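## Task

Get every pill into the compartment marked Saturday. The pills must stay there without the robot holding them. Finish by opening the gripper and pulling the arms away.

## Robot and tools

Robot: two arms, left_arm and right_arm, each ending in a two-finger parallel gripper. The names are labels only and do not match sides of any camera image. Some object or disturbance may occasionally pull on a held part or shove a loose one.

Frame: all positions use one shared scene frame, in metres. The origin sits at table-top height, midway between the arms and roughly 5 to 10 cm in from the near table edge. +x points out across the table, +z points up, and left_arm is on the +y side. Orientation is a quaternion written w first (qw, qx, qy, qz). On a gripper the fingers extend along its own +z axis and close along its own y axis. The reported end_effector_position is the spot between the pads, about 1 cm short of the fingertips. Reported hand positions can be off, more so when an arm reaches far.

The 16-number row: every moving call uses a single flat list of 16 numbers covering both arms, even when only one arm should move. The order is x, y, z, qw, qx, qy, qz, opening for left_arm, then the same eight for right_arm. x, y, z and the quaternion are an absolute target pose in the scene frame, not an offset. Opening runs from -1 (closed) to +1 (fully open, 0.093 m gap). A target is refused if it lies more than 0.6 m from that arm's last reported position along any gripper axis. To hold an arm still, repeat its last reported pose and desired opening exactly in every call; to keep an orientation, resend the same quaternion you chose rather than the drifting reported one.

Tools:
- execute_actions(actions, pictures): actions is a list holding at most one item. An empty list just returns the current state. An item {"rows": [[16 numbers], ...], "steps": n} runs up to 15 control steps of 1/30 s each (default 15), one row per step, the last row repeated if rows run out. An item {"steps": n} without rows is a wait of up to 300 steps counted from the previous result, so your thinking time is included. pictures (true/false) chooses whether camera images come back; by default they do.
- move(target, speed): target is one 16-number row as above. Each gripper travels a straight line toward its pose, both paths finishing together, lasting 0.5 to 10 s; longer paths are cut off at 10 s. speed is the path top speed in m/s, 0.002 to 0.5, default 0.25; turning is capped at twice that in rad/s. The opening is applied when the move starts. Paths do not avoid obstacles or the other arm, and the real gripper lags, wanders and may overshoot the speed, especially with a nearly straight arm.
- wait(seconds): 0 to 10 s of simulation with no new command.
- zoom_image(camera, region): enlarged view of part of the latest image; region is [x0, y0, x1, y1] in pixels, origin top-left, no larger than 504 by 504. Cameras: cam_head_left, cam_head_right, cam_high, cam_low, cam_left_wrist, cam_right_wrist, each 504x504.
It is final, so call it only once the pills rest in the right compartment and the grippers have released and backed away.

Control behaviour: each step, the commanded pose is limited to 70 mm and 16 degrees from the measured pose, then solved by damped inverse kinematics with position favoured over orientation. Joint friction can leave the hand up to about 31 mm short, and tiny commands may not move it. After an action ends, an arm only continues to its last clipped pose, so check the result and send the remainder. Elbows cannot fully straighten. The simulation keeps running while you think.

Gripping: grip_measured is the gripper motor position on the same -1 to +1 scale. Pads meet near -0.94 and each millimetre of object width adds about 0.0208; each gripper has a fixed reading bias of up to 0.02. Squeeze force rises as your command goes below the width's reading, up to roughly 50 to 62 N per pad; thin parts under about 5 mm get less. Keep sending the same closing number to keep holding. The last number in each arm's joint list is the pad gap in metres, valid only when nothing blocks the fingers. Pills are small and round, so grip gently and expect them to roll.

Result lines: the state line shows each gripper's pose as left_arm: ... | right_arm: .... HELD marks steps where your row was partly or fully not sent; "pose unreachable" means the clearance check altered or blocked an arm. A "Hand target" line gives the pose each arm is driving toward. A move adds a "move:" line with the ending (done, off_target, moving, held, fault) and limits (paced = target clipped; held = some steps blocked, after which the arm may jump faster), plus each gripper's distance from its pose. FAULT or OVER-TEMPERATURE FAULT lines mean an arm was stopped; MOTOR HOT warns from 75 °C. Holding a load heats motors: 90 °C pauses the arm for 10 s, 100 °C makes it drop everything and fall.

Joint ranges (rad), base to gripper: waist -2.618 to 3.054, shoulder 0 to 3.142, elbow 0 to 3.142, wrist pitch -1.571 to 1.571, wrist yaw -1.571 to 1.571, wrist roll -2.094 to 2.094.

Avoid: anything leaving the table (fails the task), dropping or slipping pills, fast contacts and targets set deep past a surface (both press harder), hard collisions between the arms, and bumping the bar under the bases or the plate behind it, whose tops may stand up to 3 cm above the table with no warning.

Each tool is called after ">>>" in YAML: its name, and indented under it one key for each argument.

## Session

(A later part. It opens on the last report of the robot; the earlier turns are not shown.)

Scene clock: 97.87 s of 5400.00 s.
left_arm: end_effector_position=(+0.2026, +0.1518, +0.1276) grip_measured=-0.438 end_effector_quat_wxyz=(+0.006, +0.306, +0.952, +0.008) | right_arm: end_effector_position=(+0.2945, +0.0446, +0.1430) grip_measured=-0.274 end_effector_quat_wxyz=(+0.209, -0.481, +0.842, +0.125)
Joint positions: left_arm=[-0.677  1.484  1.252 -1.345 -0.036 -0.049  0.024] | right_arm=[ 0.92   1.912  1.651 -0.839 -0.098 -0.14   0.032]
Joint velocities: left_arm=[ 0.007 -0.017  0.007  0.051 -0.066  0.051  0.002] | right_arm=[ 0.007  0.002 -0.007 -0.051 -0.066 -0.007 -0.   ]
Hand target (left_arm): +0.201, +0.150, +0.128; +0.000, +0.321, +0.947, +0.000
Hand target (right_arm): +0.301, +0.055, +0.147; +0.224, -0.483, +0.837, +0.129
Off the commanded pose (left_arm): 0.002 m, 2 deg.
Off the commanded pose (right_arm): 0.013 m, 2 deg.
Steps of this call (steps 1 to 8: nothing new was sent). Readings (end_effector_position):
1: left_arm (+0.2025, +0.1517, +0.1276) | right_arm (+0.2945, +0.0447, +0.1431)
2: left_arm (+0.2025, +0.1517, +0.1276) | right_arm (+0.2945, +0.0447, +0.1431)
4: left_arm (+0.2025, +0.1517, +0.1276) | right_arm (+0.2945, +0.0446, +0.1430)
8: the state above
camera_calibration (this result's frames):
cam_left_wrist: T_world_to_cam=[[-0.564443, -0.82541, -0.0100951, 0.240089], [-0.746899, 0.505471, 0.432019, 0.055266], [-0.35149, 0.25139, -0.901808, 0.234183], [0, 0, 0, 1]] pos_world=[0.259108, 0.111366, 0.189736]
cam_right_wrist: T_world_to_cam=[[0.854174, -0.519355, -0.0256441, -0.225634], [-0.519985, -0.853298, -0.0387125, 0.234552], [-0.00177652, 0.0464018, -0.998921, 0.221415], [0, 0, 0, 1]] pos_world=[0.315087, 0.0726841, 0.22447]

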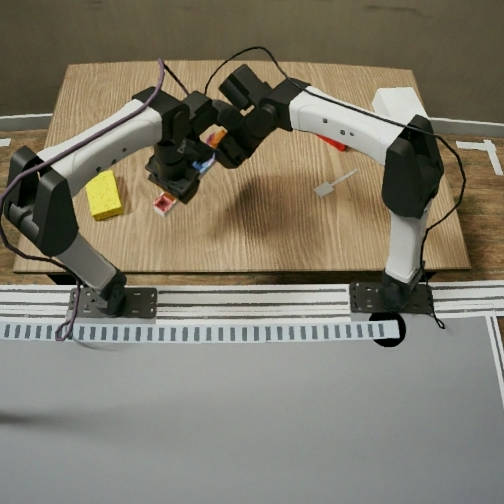

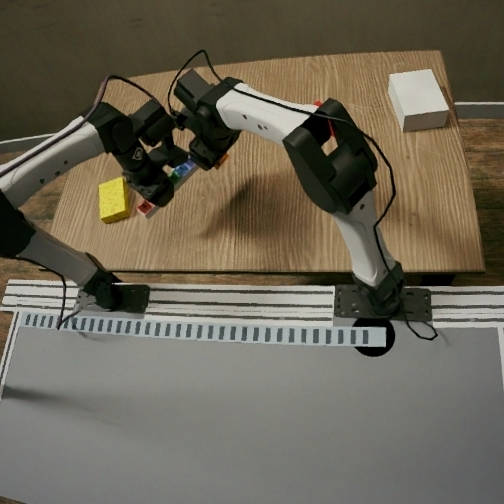

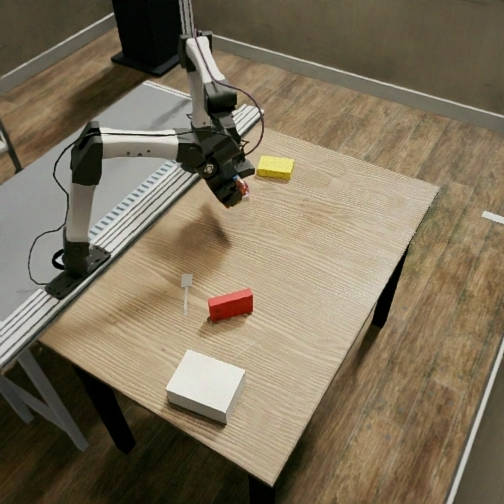

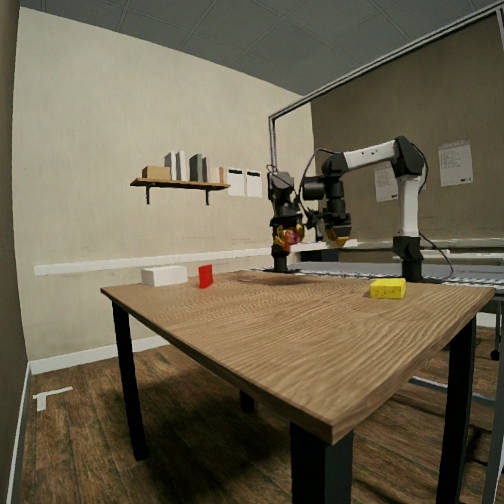

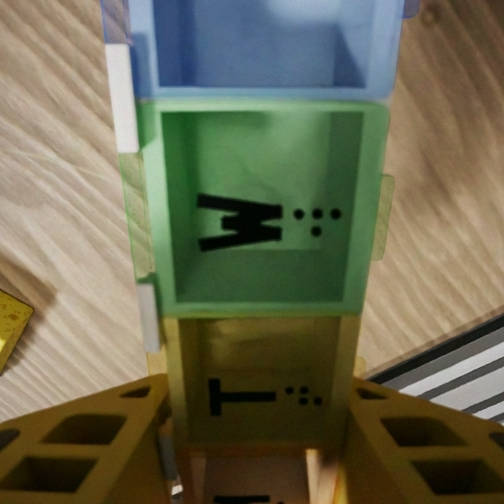

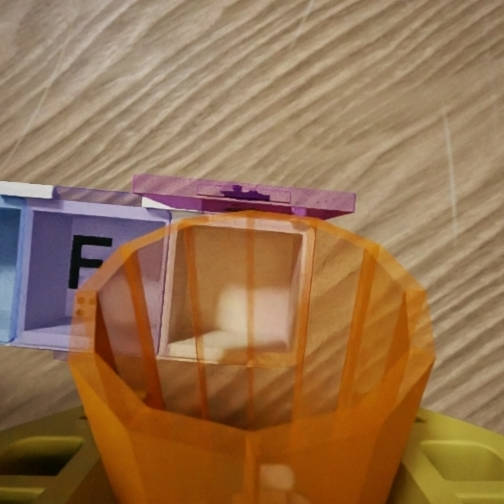

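>>> move:
  target: [0.2011,0.1499,0.1276,0,0.321,0.947,0,-0.6,0.304,0.058,0.156,0.15,-0.492,0.853,0.087,-0.32]
  speed: 0.03

Scene clock: 102.30 s of 5400.00 s.
left_arm: end_effector_position=(+0.2025, +0.1521, +0.1276) grip_measured=-0.438 end_effector_quat_wxyz=(+0.006, +0.311, +0.950, +0.009) | right_arm: end_effector_position=(+0.2999, +0.0488, +0.1548) grip_measured=-0.274 end_effector_quat_wxyz=(+0.139, -0.488, +0.858, +0.084)
Joint positions: left_arm=[-0.677  1.484  1.252 -1.346 -0.037 -0.04   0.024] | right_arm=[ 0.927  2.11   2.046 -1.199 -0.069 -0.142  0.032]
Joint velocities: left_arm=[-0.007 -0.012  0.007  0.007 -0.066 -0.022 -0.001] | right_arm=[ 0.002  0.002  0.017 -0.051  0.007 -0.022  0.001]
Hand target (left_arm): +0.201, +0.150, +0.128; +0.000, +0.321, +0.947, -0.000
Hand target (right_arm): +0.303, +0.058, +0.157; +0.151, -0.492, +0.853, +0.086
Off the commanded pose (left_arm): 0.003 m, 2 deg.
Off the commanded pose (right_arm): 0.010 m, 2 deg.
move: done
camera_calibration (this result's frames):
cam_left_wrist: T_world_to_cam=[[-0.571988, -0.820183, -0.0113745, 0.241198], [-0.742109, 0.511533, 0.433138, 0.0529941], [-0.349434, 0.256191, -0.901256, 0.232853], [0, 0, 0, 1]] pos_world=[0.258656, 0.111063, 0.18965]
cam_right_wrist: T_world_to_cam=[[0.849899, -0.526459, -0.0226507, -0.226686], [-0.519889, -0.844753, 0.126914, 0.215318], [-0.085949, -0.0960878, -0.991655, 0.264028], [0, 0, 0, 1]] pos_world=[0.327294, 0.0879193, 0.229363]

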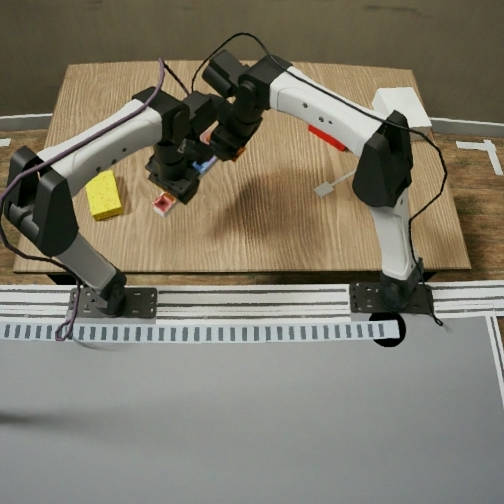

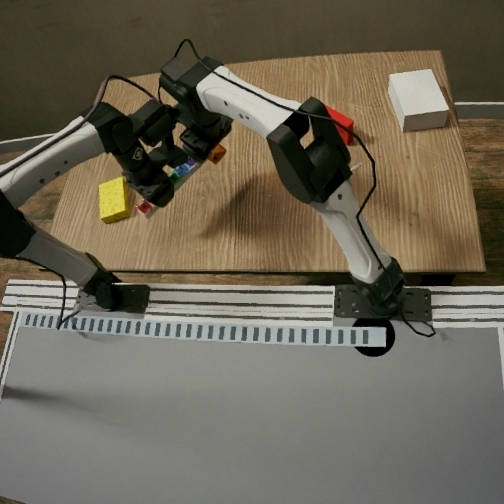

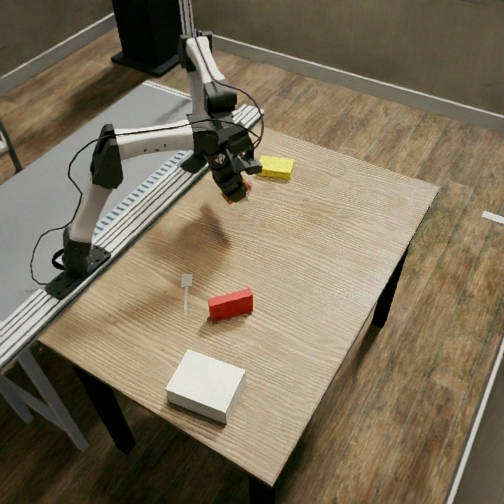

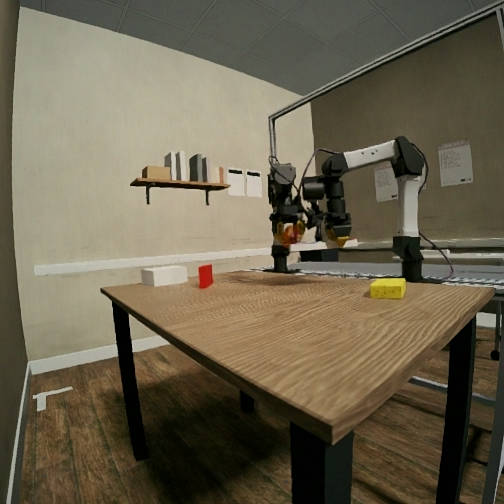

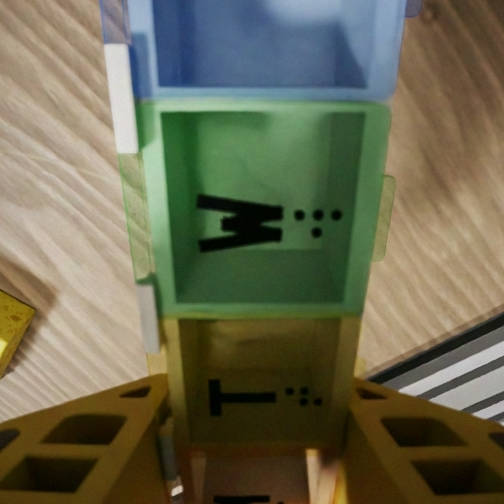

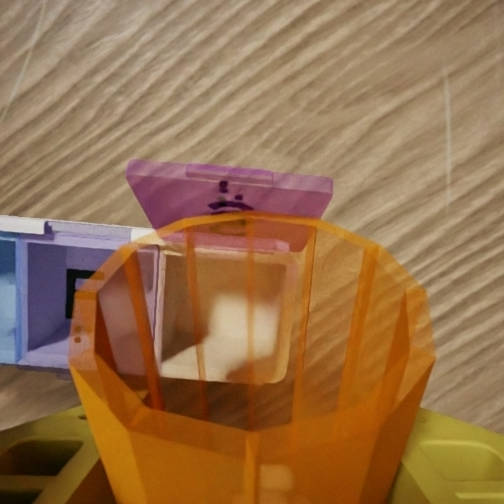

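>>> move:
  target: [0.2011,0.1499,0.1276,0,0.321,0.947,0,-0.6,0.25,-0.04,0.17,0.224,-0.483,0.837,0.129,-0.32]
  speed: 0.06

>>> move:
  target: [0.17,-0.07,0.05,0,-0.292,0.956,0,-0.6,0.33,-0.3,0.2,0.37,-0.24,0.89,0.1,-0.32]
  speed: 0.1

Scene clock: 105.23 s of 5400.00 s.
left_arm: end_effector_position=(+0.2014, +0.1507, +0.1276) grip_measured=-0.438 end_effector_quat_wxyz=(+0.004, +0.318, +0.948, +0.004) | right_arm: end_effector_position=(+0.2506, -0.0382, +0.1656) grip_measured=-0.274 end_effector_quat_wxyz=(+0.215, -0.484, +0.839, +0.125)
Joint positions: left_arm=[-0.677  1.484  1.252 -1.346 -0.026 -0.025  0.024] | right_arm=[ 0.855  1.555  1.324 -0.864 -0.125 -0.206  0.032]
Joint velocities: left_arm=[ 0.007 -0.017 -0.002 -0.037 -0.022  0.007 -0.001] | right_arm=[ 0.012 -0.002 -0.002  0.007  0.095 -0.007 -0.001]
Hand target (left_arm): +0.201, +0.150, +0.128; +0.000, +0.321, +0.947, -0.000
Hand target (right_arm): +0.251, -0.040, +0.168; +0.223, -0.483, +0.837, +0.130
Off the commanded pose (left_arm): 0.001 m, 1 deg.
Off the commanded pose (right_arm): 0.005 m, 1 deg.
move: done
camera_calibration (this result's frames):
cam_left_wrist: T_world_to_cam=[[-0.584517, -0.811381, -0.000794262, 0.239249], [-0.731221, 0.526345, 0.43391, 0.0483725], [-0.351648, 0.254208, -0.900956, 0.233503], [0, 0, 0, 1]] pos_world=[0.257327, 0.109303, 0.189577]
cam_right_wrist: T_world_to_cam=[[0.857494, -0.514162, -0.0184662, -0.232388], [-0.514404, -0.856125, -0.0493705, 0.142254], [0.00957507, 0.051834, -0.99861, 0.245092], [0, 0, 0, 1]] pos_world=[0.270101, -0.0104024, 0.247483]

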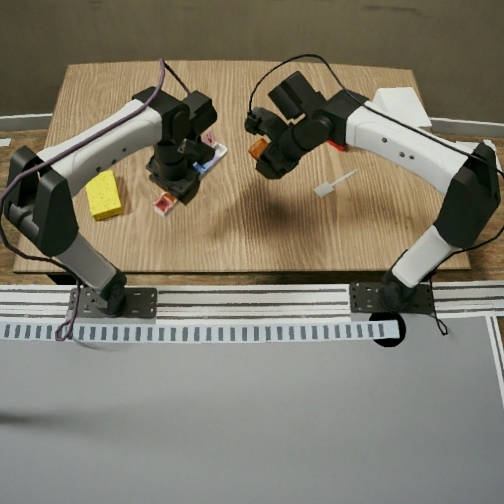

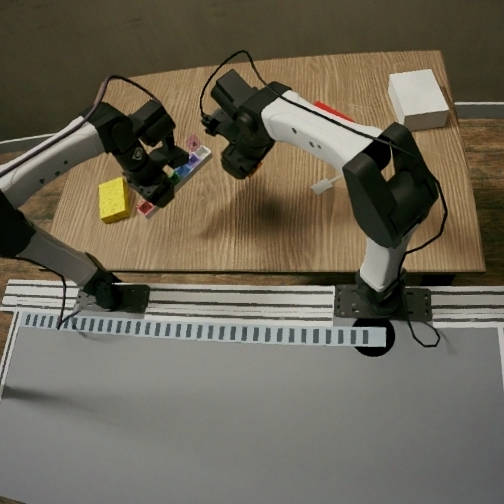

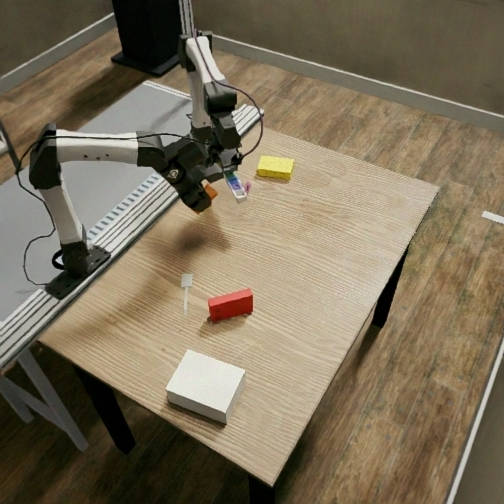

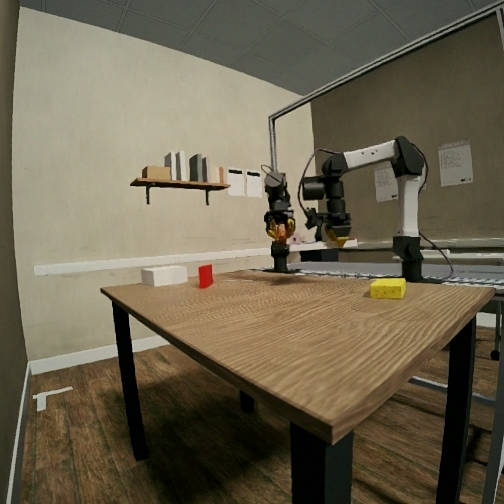

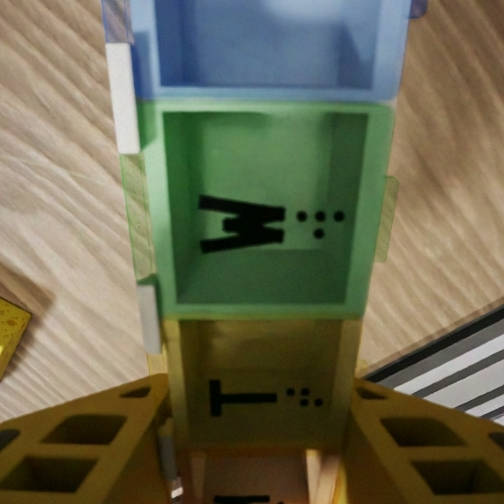

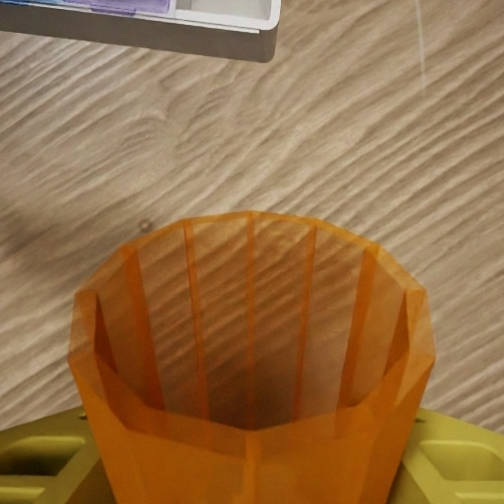

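Scene clock: 111.87 s of 5400.00 s.
left_arm: end_effector_position=(+0.1759, -0.0627, +0.0555) grip_measured=-0.439 end_effector_quat_wxyz=(+0.001, -0.292, +0.957, +0.002) | right_arm: end_effector_position=(+0.3315, -0.2932, +0.1990) grip_measured=-0.274 end_effector_quat_wxyz=(+0.366, -0.238, +0.894, +0.105)
Joint positions: left_arm=[-1.14   2.115  1.728 -1.205 -0.013 -1.727  0.024] | right_arm=[-0.072  1.237  1.061 -0.747 -0.442 -0.488  0.032]
Joint velocities: left_arm=[ 0.007 -0.012  0.002 -0.066  0.022 -0.139  0.001] | right_arm=[-0.012 -0.007  0.002 -0.007 -0.081  0.051 -0.   ]
Hand target (left_arm): +0.172, -0.070, +0.052; -0.003, -0.292, +0.956, +0.002
Hand target (right_arm): +0.333, -0.294, +0.199; +0.372, -0.239, +0.891, +0.106
Off the commanded pose (left_arm): 0.011 m, 0 deg.
Off the commanded pose (right_arm): 0.007 m, 1 deg.
move: off_target (left_arm)
camera_calibration (this result's frames):
cam_left_wrist: T_world_to_cam=[[0.576939, -0.816768, 0.00571346, -0.153835], [-0.736981, -0.517539, 0.434755, 0.10889], [-0.352137, -0.255038, -0.90053, 0.181943], [0, 0, 0, 1]] pos_world=[0.233072, -0.0228902, 0.117384]
cam_right_wrist: T_world_to_cam=[[0.491591, -0.870172, -0.0337385, -0.412349], [-0.8295, -0.456117, -0.322316, 0.243203], [0.265082, 0.186434, -0.946031, 0.235175], [0, 0, 0, 1]] pos_world=[0.342103, -0.29173, 0.286959]

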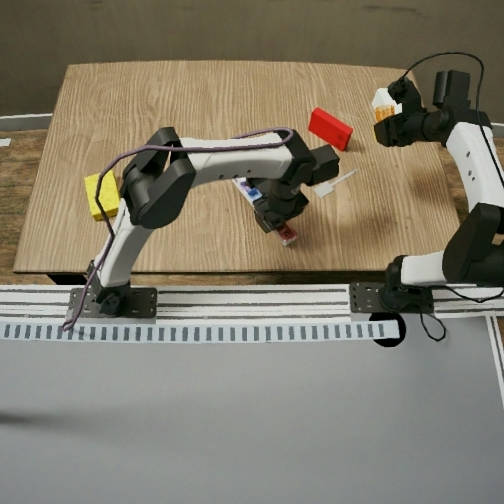

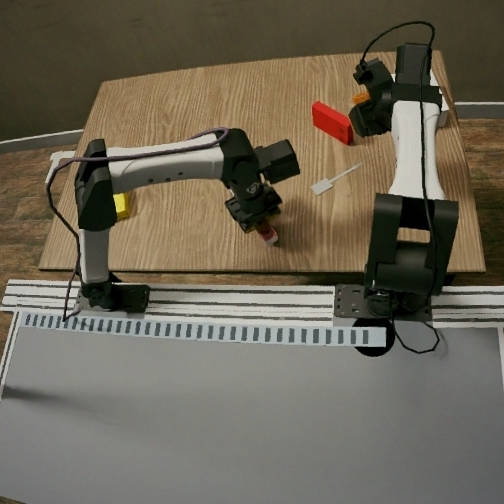

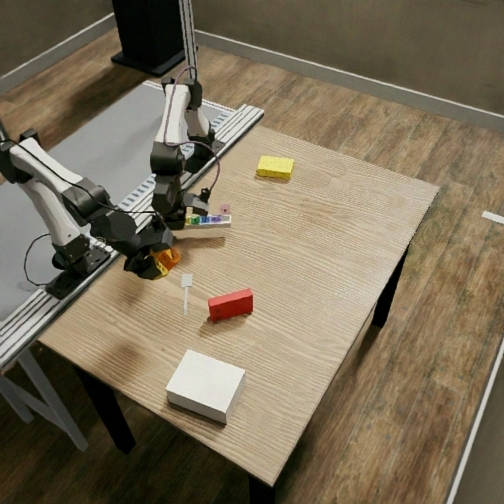

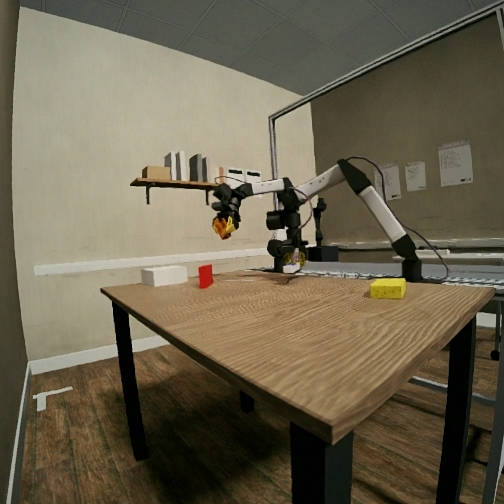

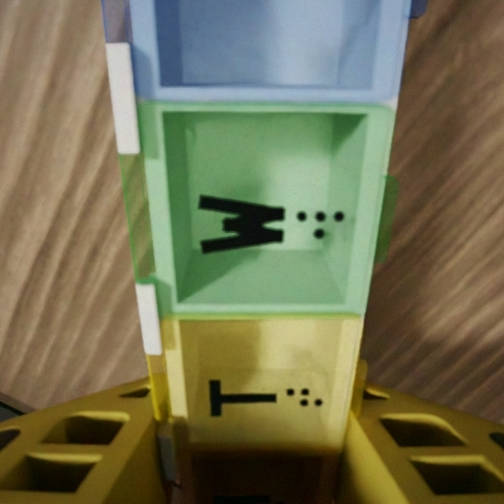

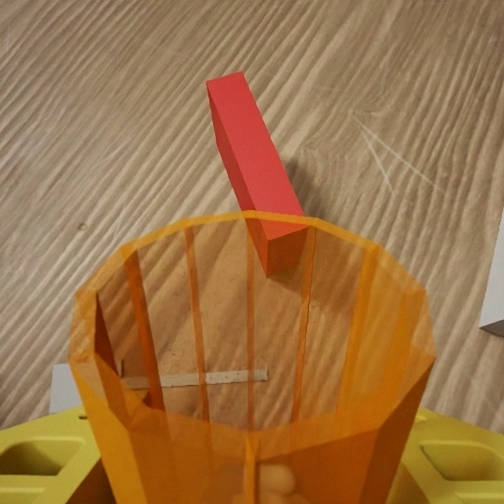

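>>> move:
  target: [0.176,-0.063,0.006,0,-0.292,0.956,0,-0.6,0.33,-0.3,0.2,0.37,-0.24,0.89,0.1,-0.32]
  speed: 0.03

Scene clock: 114.17 s of 5400.00 s.
left_arm: end_effector_position=(+0.1776, -0.0672, +0.0202) grip_measured=-0.439 end_effector_quat_wxyz=(+0.003, -0.293, +0.956, -0.012) | right_arm: end_effector_position=(+0.3317, -0.2990, +0.1989) grip_measured=-0.274 end_effector_quat_wxyz=(+0.368, -0.240, +0.893, +0.099)
Joint positions: left_arm=[-1.14   2.134  1.614 -1.044 -0.013 -1.73   0.024] | right_arm=[-0.091  1.237  1.061 -0.749 -0.445 -0.511  0.032]
Joint velocities: left_arm=[ 0.027 -0.012 -0.012  0.022 -0.007 -0.051 -0.   ] | right_arm=[-0.012 -0.012 -0.002  0.007  0.007 -0.007 -0.001]
Hand target (left_arm): +0.176, -0.063, +0.006; -0.000, -0.292, +0.956, +0.000
Hand target (right_arm): +0.330, -0.300, +0.200; +0.371, -0.240, +0.892, +0.100
Off the commanded pose (left_arm): 0.015 m, 1 deg.
Off the commanded pose (right_arm): 0.002 m, 0 deg.
move: off_target (left_arm)
camera_calibration (this result's frames):
cam_left_wrist: T_world_to_cam=[[0.579093, -0.814558, 0.0338541, -0.159075], [-0.740743, -0.508363, 0.439166, 0.124359], [-0.340516, -0.279395, -0.897768, 0.145929], [0, 0, 0, 1]] pos_world=[0.233929, -0.0255848, 0.0817818]
cam_right_wrist: T_world_to_cam=[[0.49075, -0.871053, -0.0207623, -0.420044], [-0.827937, -0.458769, -0.32257, 0.239401], [0.27145, 0.175491, -0.946318, 0.230766], [0, 0, 0, 1]] pos_world=[0.341704, -0.296548, 0.28688]

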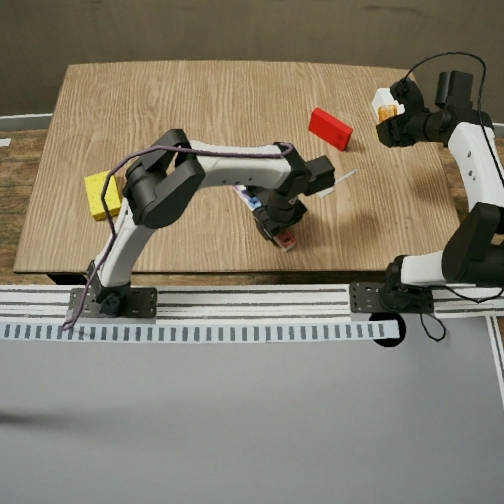

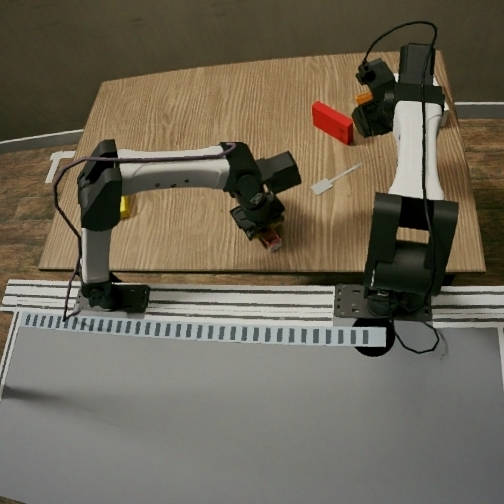

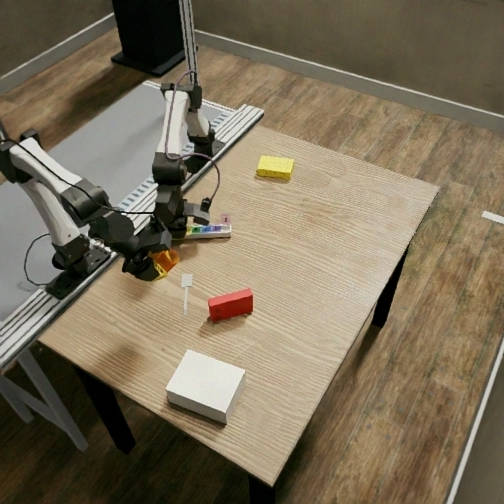

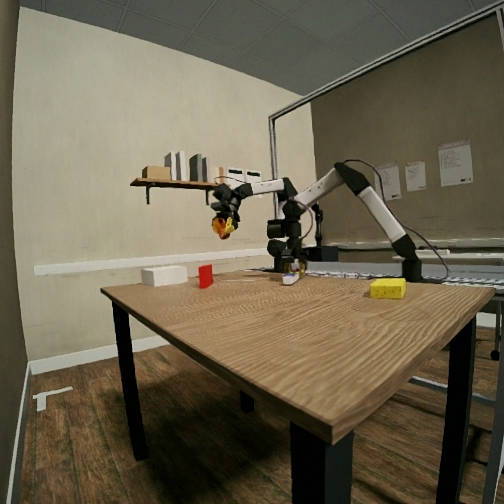

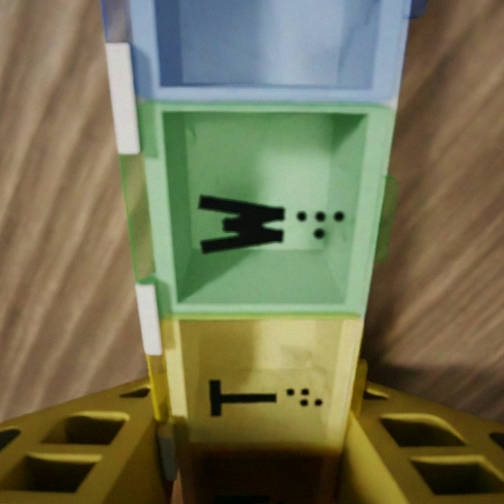

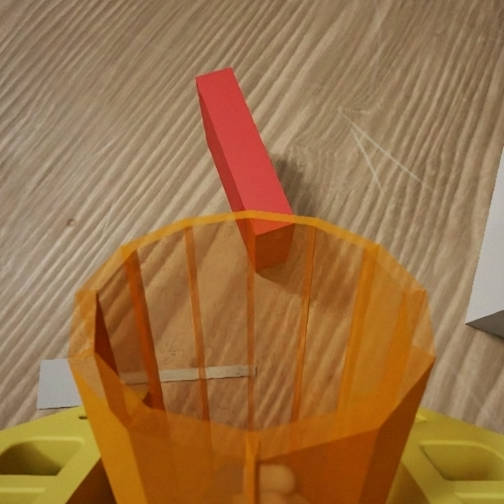

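>>> move:
  target: [0.176,-0.063,0.002,0,-0.292,0.956,0,-0.6,0.33,-0.3,0.2,0.37,-0.24,0.89,0.1,-0.32]
  speed: 0.02

>>> move:
  target: [0.177,-0.066,0.012,0,-0.292,0.956,0,0.4,0.33,-0.3,0.2,0.37,-0.24,0.89,0.1,-0.32]
  speed: 0.02

>>> move:
  target: [0.177,-0.066,0.11,0,-0.292,0.956,0,0.4,0.33,-0.3,0.2,0.37,-0.24,0.89,0.1,-0.32]
  speed: 0.1

Scene clock: 116.20 s of 5400.00 s.
left_arm: end_effector_position=(+0.1792, -0.0704, +0.0204) grip_measured=-0.439 end_effector_quat_wxyz=(+0.004, -0.293, +0.956, -0.019) | right_arm: end_effector_position=(+0.3316, -0.2990, +0.1988) grip_measured=-0.274 end_effector_quat_wxyz=(+0.368, -0.240, +0.893, +0.099)
Joint positions: left_arm=[-1.14   2.134  1.614 -1.029 -0.013 -1.73   0.024] | right_arm=[-0.091  1.237  1.061 -0.75  -0.445 -0.512  0.032]
Joint velocities: left_arm=[-0.007  0.007 -0.002 -0.022 -0.022 -0.037  0.001] | right_arm=[ 0.002 -0.002 -0.017 -0.007  0.066  0.037 -0.002]
Hand target (left_arm): +0.176, -0.063, +0.003; -0.000, -0.292, +0.956, +0.000
Hand target (right_arm): +0.330, -0.300, +0.200; +0.371, -0.241, +0.892, +0.100
Off the commanded pose (left_arm): 0.020 m, 2 deg.
Off the commanded pose (right_arm): 0.002 m, 0 deg.
move: off_target (left_arm)
camera_calibration (this result's frames):
cam_left_wrist: T_world_to_cam=[[0.578946, -0.813924, 0.0484713, -0.162848], [-0.743438, -0.502527, 0.441325, 0.124625], [-0.334846, -0.291538, -0.896037, 0.143731], [0, 0, 0, 1]] pos_world=[0.235059, -0.0280158, 0.0816823]
cam_right_wrist: T_world_to_cam=[[0.49146, -0.870666, -0.0201883, -0.420237], [-0.827554, -0.459652, -0.322296, 0.238887], [0.271333, 0.175103, -0.946424, 0.230676], [0, 0, 0, 1]] pos_world=[0.341632, -0.296473, 0.286826]

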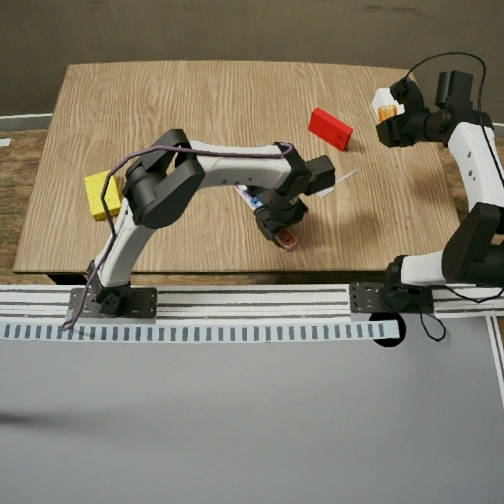

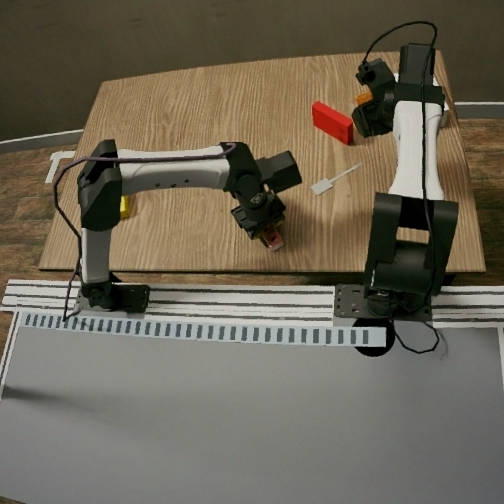

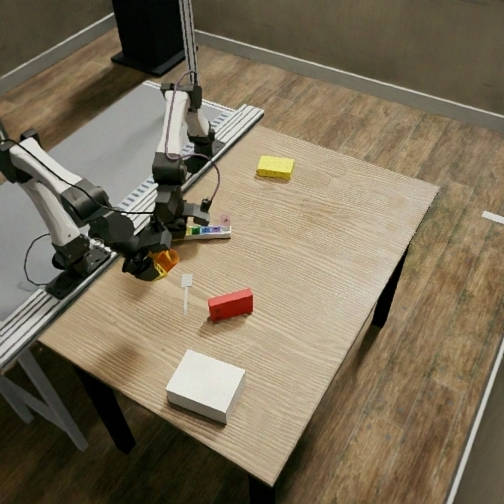

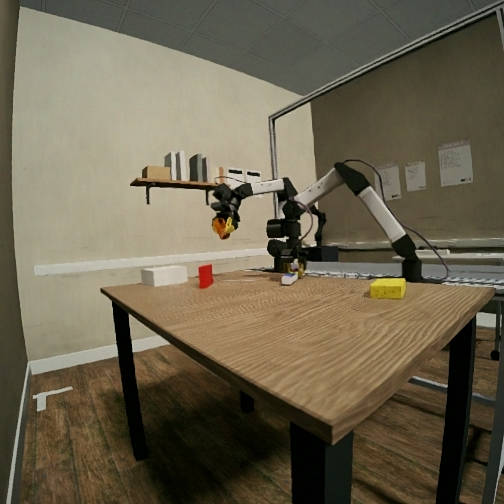

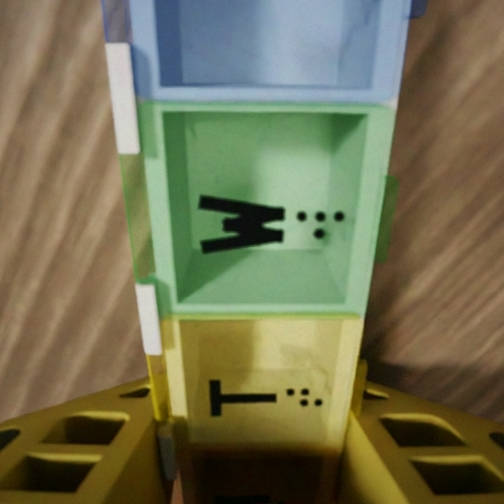

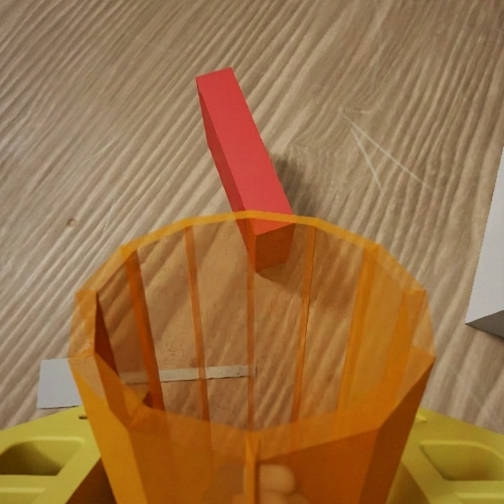

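Scene clock: 117.40 s of 5400.00 s.
left_arm: end_effector_position=(+0.1787, -0.0694, +0.0203) grip_measured=+0.398 end_effector_quat_wxyz=(+0.004, -0.293, +0.956, -0.017) | right_arm: end_effector_position=(+0.3316, -0.2990, +0.1989) grip_measured=-0.274 end_effector_quat_wxyz=(+0.368, -0.240, +0.893, +0.099)
Joint positions: left_arm=[-1.14   2.134  1.614 -1.034 -0.013 -1.73   0.064] | right_arm=[-0.091  1.237  1.061 -0.75  -0.445 -0.512  0.032]
Joint velocities: left_arm=[ 0.002 -0.007 -0.012 -0.007  0.037  0.051  0.   ] | right_arm=[-0.017 -0.002 -0.002  0.007  0.007 -0.007 -0.   ]
Hand target (left_arm): +0.177, -0.066, +0.012; -0.000, -0.292, +0.956, -0.000
Hand target (right_arm): +0.330, -0.300, +0.200; +0.371, -0.240, +0.891, +0.100
Off the commanded pose (left_arm): 0.009 m, 2 deg.
Off the commanded pose (right_arm): 0.002 m, 0 deg.
move: done
camera_calibration (this result's frames):
cam_left_wrist: T_world_to_cam=[[0.579001, -0.81414, 0.0439747, -0.161691], [-0.742607, -0.504326, 0.44067, 0.12454], [-0.33659, -0.287805, -0.896591, 0.144413], [0, 0, 0, 1]] pos_world=[0.234711, -0.0272677, 0.0817086]
cam_right_wrist: T_world_to_cam=[[0.491665, -0.870545, -0.0204266, -0.420165], [-0.827432, -0.459749, -0.322469, 0.23888], [0.271332, 0.175448, -0.94636, 0.23078], [0, 0, 0, 1]] pos_world=[0.341619, -0.296438, 0.286849]

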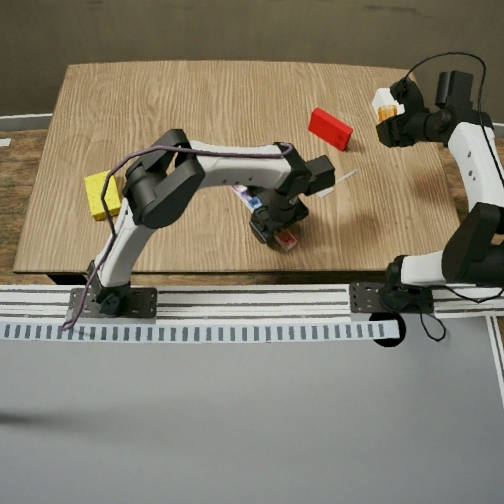

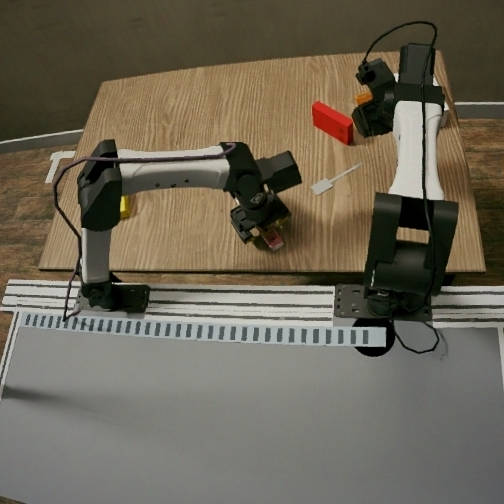

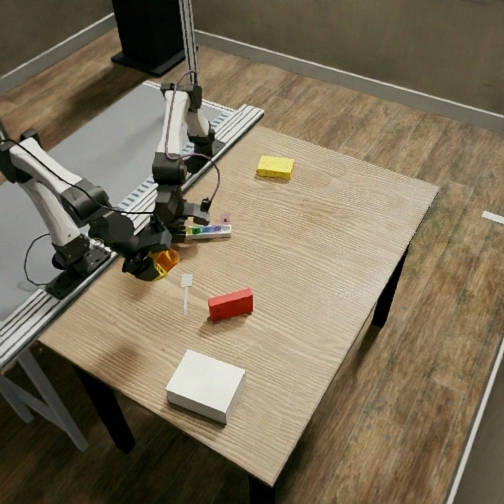

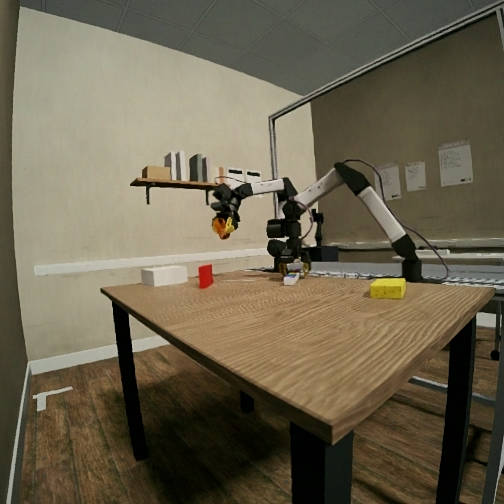

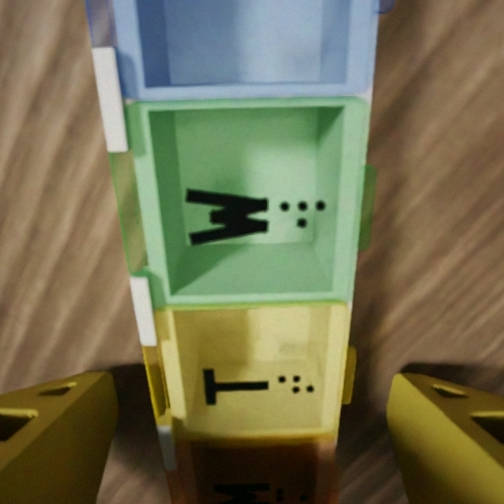

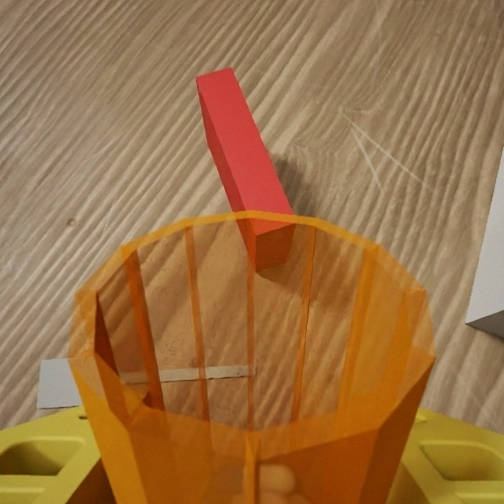

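Scene clock: 118.90 s of 5400.00 s.
left_arm: end_effector_position=(+0.1780, -0.0660, +0.1108) grip_measured=+0.398 end_effector_quat_wxyz=(+0.003, -0.293, +0.956, -0.007) | right_arm: end_effector_position=(+0.3316, -0.2990, +0.1989) grip_measured=-0.274 end_effector_quat_wxyz=(+0.368, -0.240, +0.893, +0.099)
Joint positions: left_arm=[-1.14   2.108  1.936 -1.403 -0.013 -1.73   0.064] | right_arm=[-0.091  1.237  1.061 -0.75  -0.445 -0.512  0.032]
Joint velocities: left_arm=[ 0.022  0.002 -0.012 -0.007 -0.051 -0.051  0.001] | right_arm=[ 0.002  0.002  0.007 -0.007 -0.007 -0.022 -0.001]
Hand target (left_arm): +0.177, -0.066, +0.110; -0.000, -0.292, +0.956, -0.000
Hand target (right_arm): +0.330, -0.300, +0.200; +0.371, -0.240, +0.892, +0.100
Off the commanded pose (left_arm): 0.001 m, 1 deg.
Off the commanded pose (right_arm): 0.002 m, 0 deg.
move: done
camera_calibration (this result's frames):
cam_left_wrist: T_world_to_cam=[[0.579141, -0.814882, 0.0237296, -0.160314], [-0.738886, -0.512387, 0.437615, 0.0850189], [-0.344446, -0.270974, -0.898849, 0.229095], [0, 0, 0, 1]] pos_world=[0.234574, -0.0249952, 0.17252]
cam_right_wrist: T_world_to_cam=[[0.491665, -0.870545, -0.0204266, -0.420165], [-0.827432, -0.459749, -0.322469, 0.23888], [0.271332, 0.175448, -0.94636, 0.23078], [0, 0, 0, 1]] pos_world=[0.341619, -0.296438, 0.286849]

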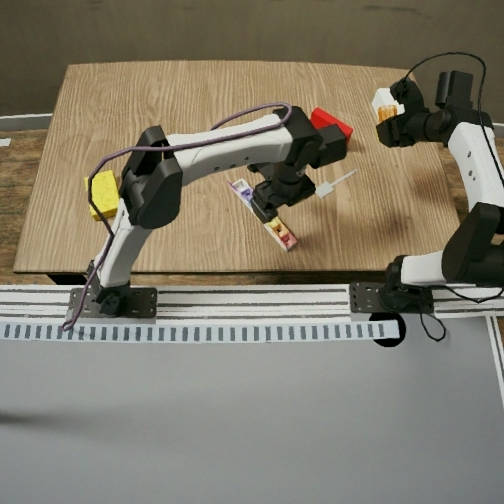

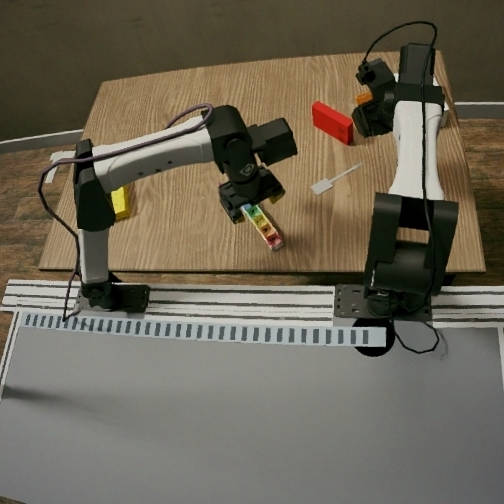

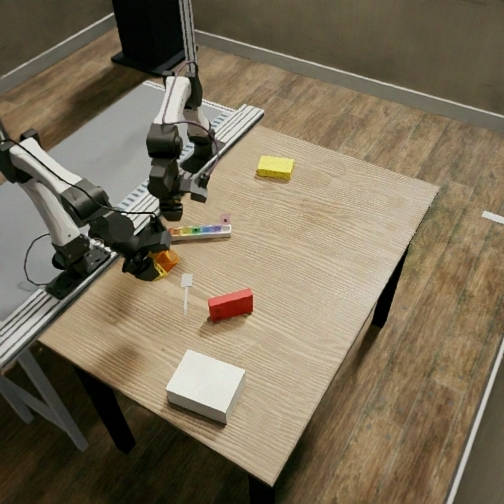

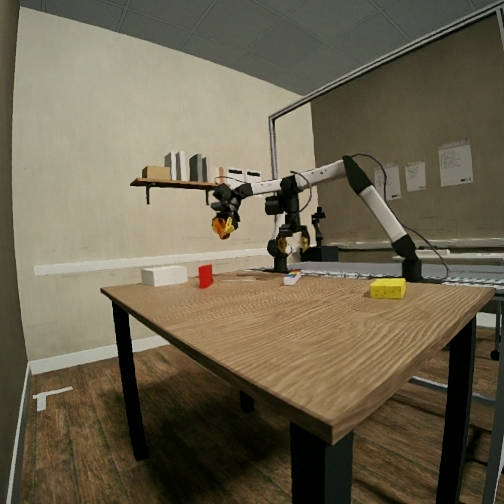

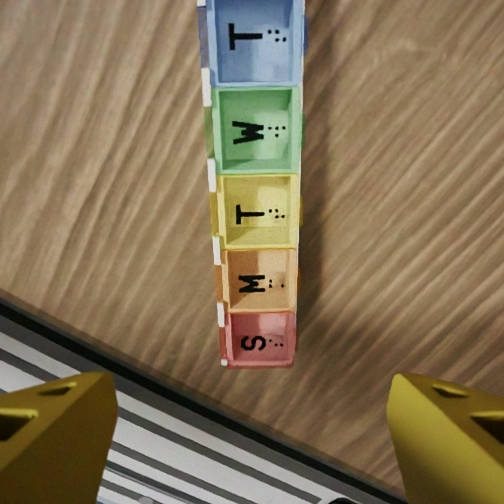

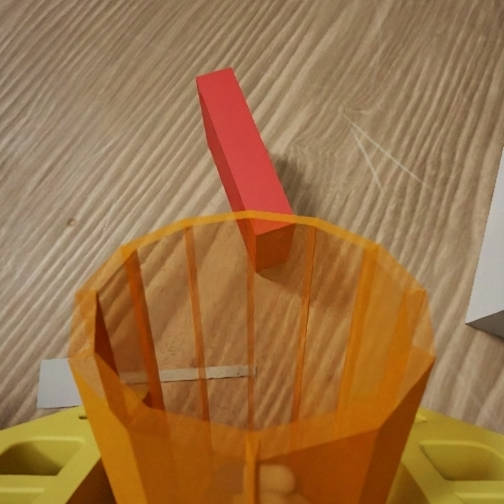

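>>> move:
  target: [0.2,0.3,0.2,0.26,0,0.966,0,0.4,0.325,-0.04,0.085,0.047,-0.886,0.452,0.093,-0.32]
  speed: 0.15

Scene clock: 125.93 s of 5400.00 s.
left_arm: end_effector_position=(+0.2002, +0.2985, +0.2057) grip_measured=+0.398 end_effector_quat_wxyz=(+0.274, +0.001, +0.962, +0.005) | right_arm: end_effector_position=(+0.3183, -0.0471, +0.0884) grip_measured=-0.274 end_effector_quat_wxyz=(-0.040, +0.882, -0.459, -0.094)
Joint positions: left_arm=[-0.086  0.835  1.064 -1.246 -0.068 -0.054  0.064] | right_arm=[ 0.692  2.181  1.924 -1.339 -0.211 -1.539  0.032]
Joint velocities: left_arm=[ 0.007 -0.007  0.007 -0.037 -0.007  0.037  0.   ] | right_arm=[ 0.007 -0.017 -0.012 -0.022 -0.022  0.007 -0.001]
Hand target (left_arm): +0.197, +0.299, +0.198; +0.268, +0.003, +0.963, +0.002
Hand target (right_arm): +0.322, -0.044, +0.089; -0.042, +0.885, -0.455, -0.088
Off the commanded pose (left_arm): 0.006 m, 2 deg.
Off the commanded pose (right_arm): 0.010 m, 1 deg.
move: done
camera_calibration (this result's frames):
cam_left_wrist: T_world_to_cam=[[0.0149406, -0.999832, 0.0106046, 0.292416], [-0.994672, -0.0159438, -0.101849, 0.260686], [0.102001, -0.00902637, -0.994743, 0.272935], [0, 0, 0, 1]] pos_world=[0.227089, 0.298987, 0.29495]
cam_right_wrist: T_world_to_cam=[[0.829774, 0.557506, -0.025739, -0.236564], [0.545642, -0.800699, 0.247296, -0.195412], [0.11726, -0.219244, -0.968598, 0.118109], [0, 0, 0, 1]] pos_world=[0.28907, 0.00131446, 0.156636]

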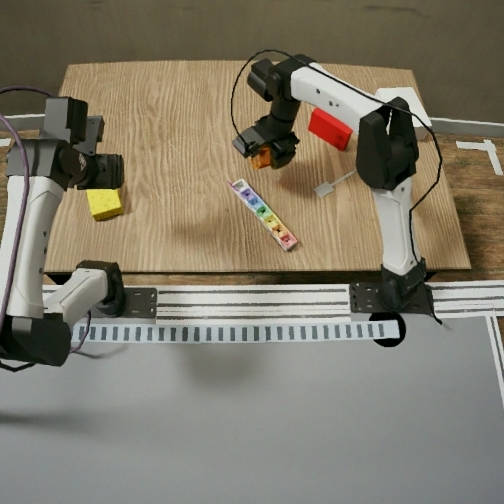

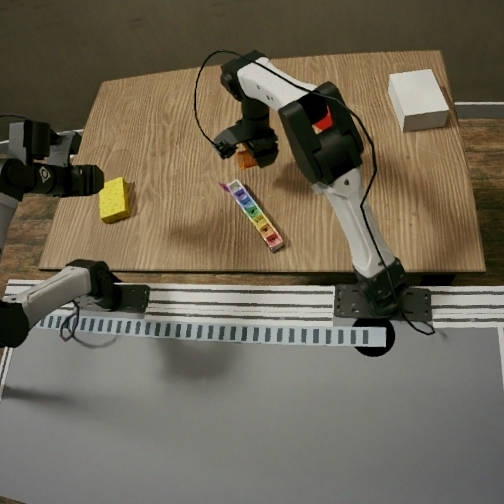

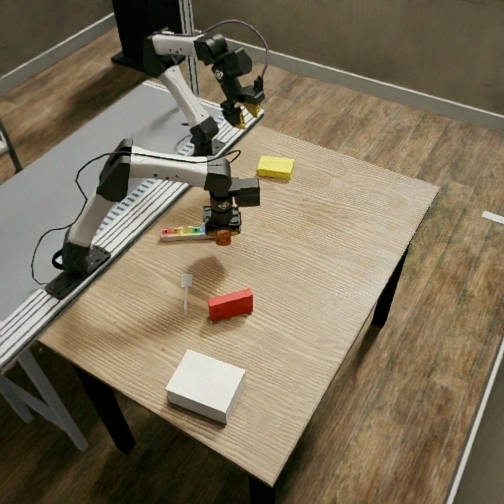

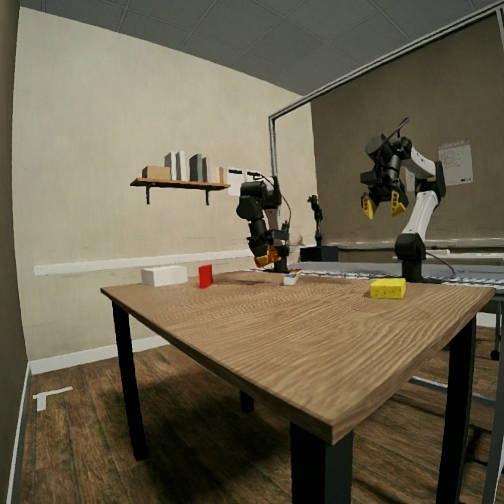

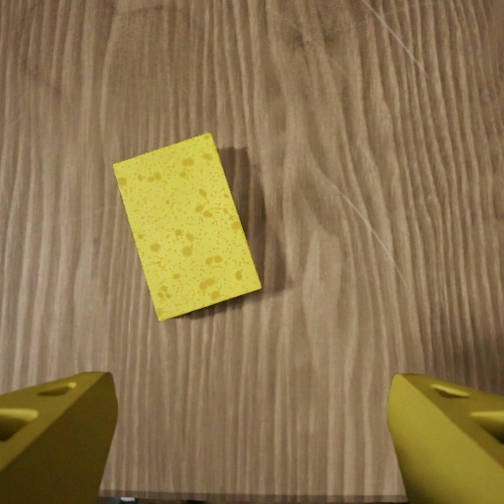

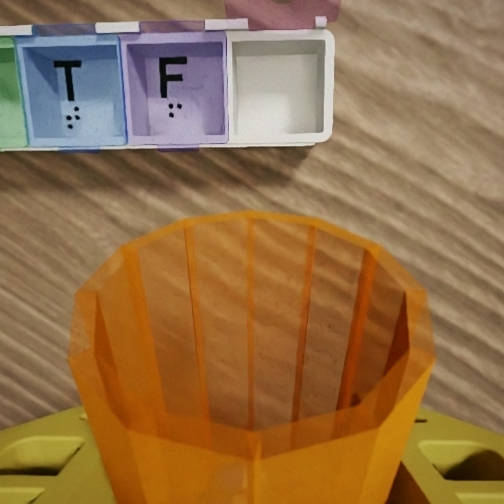

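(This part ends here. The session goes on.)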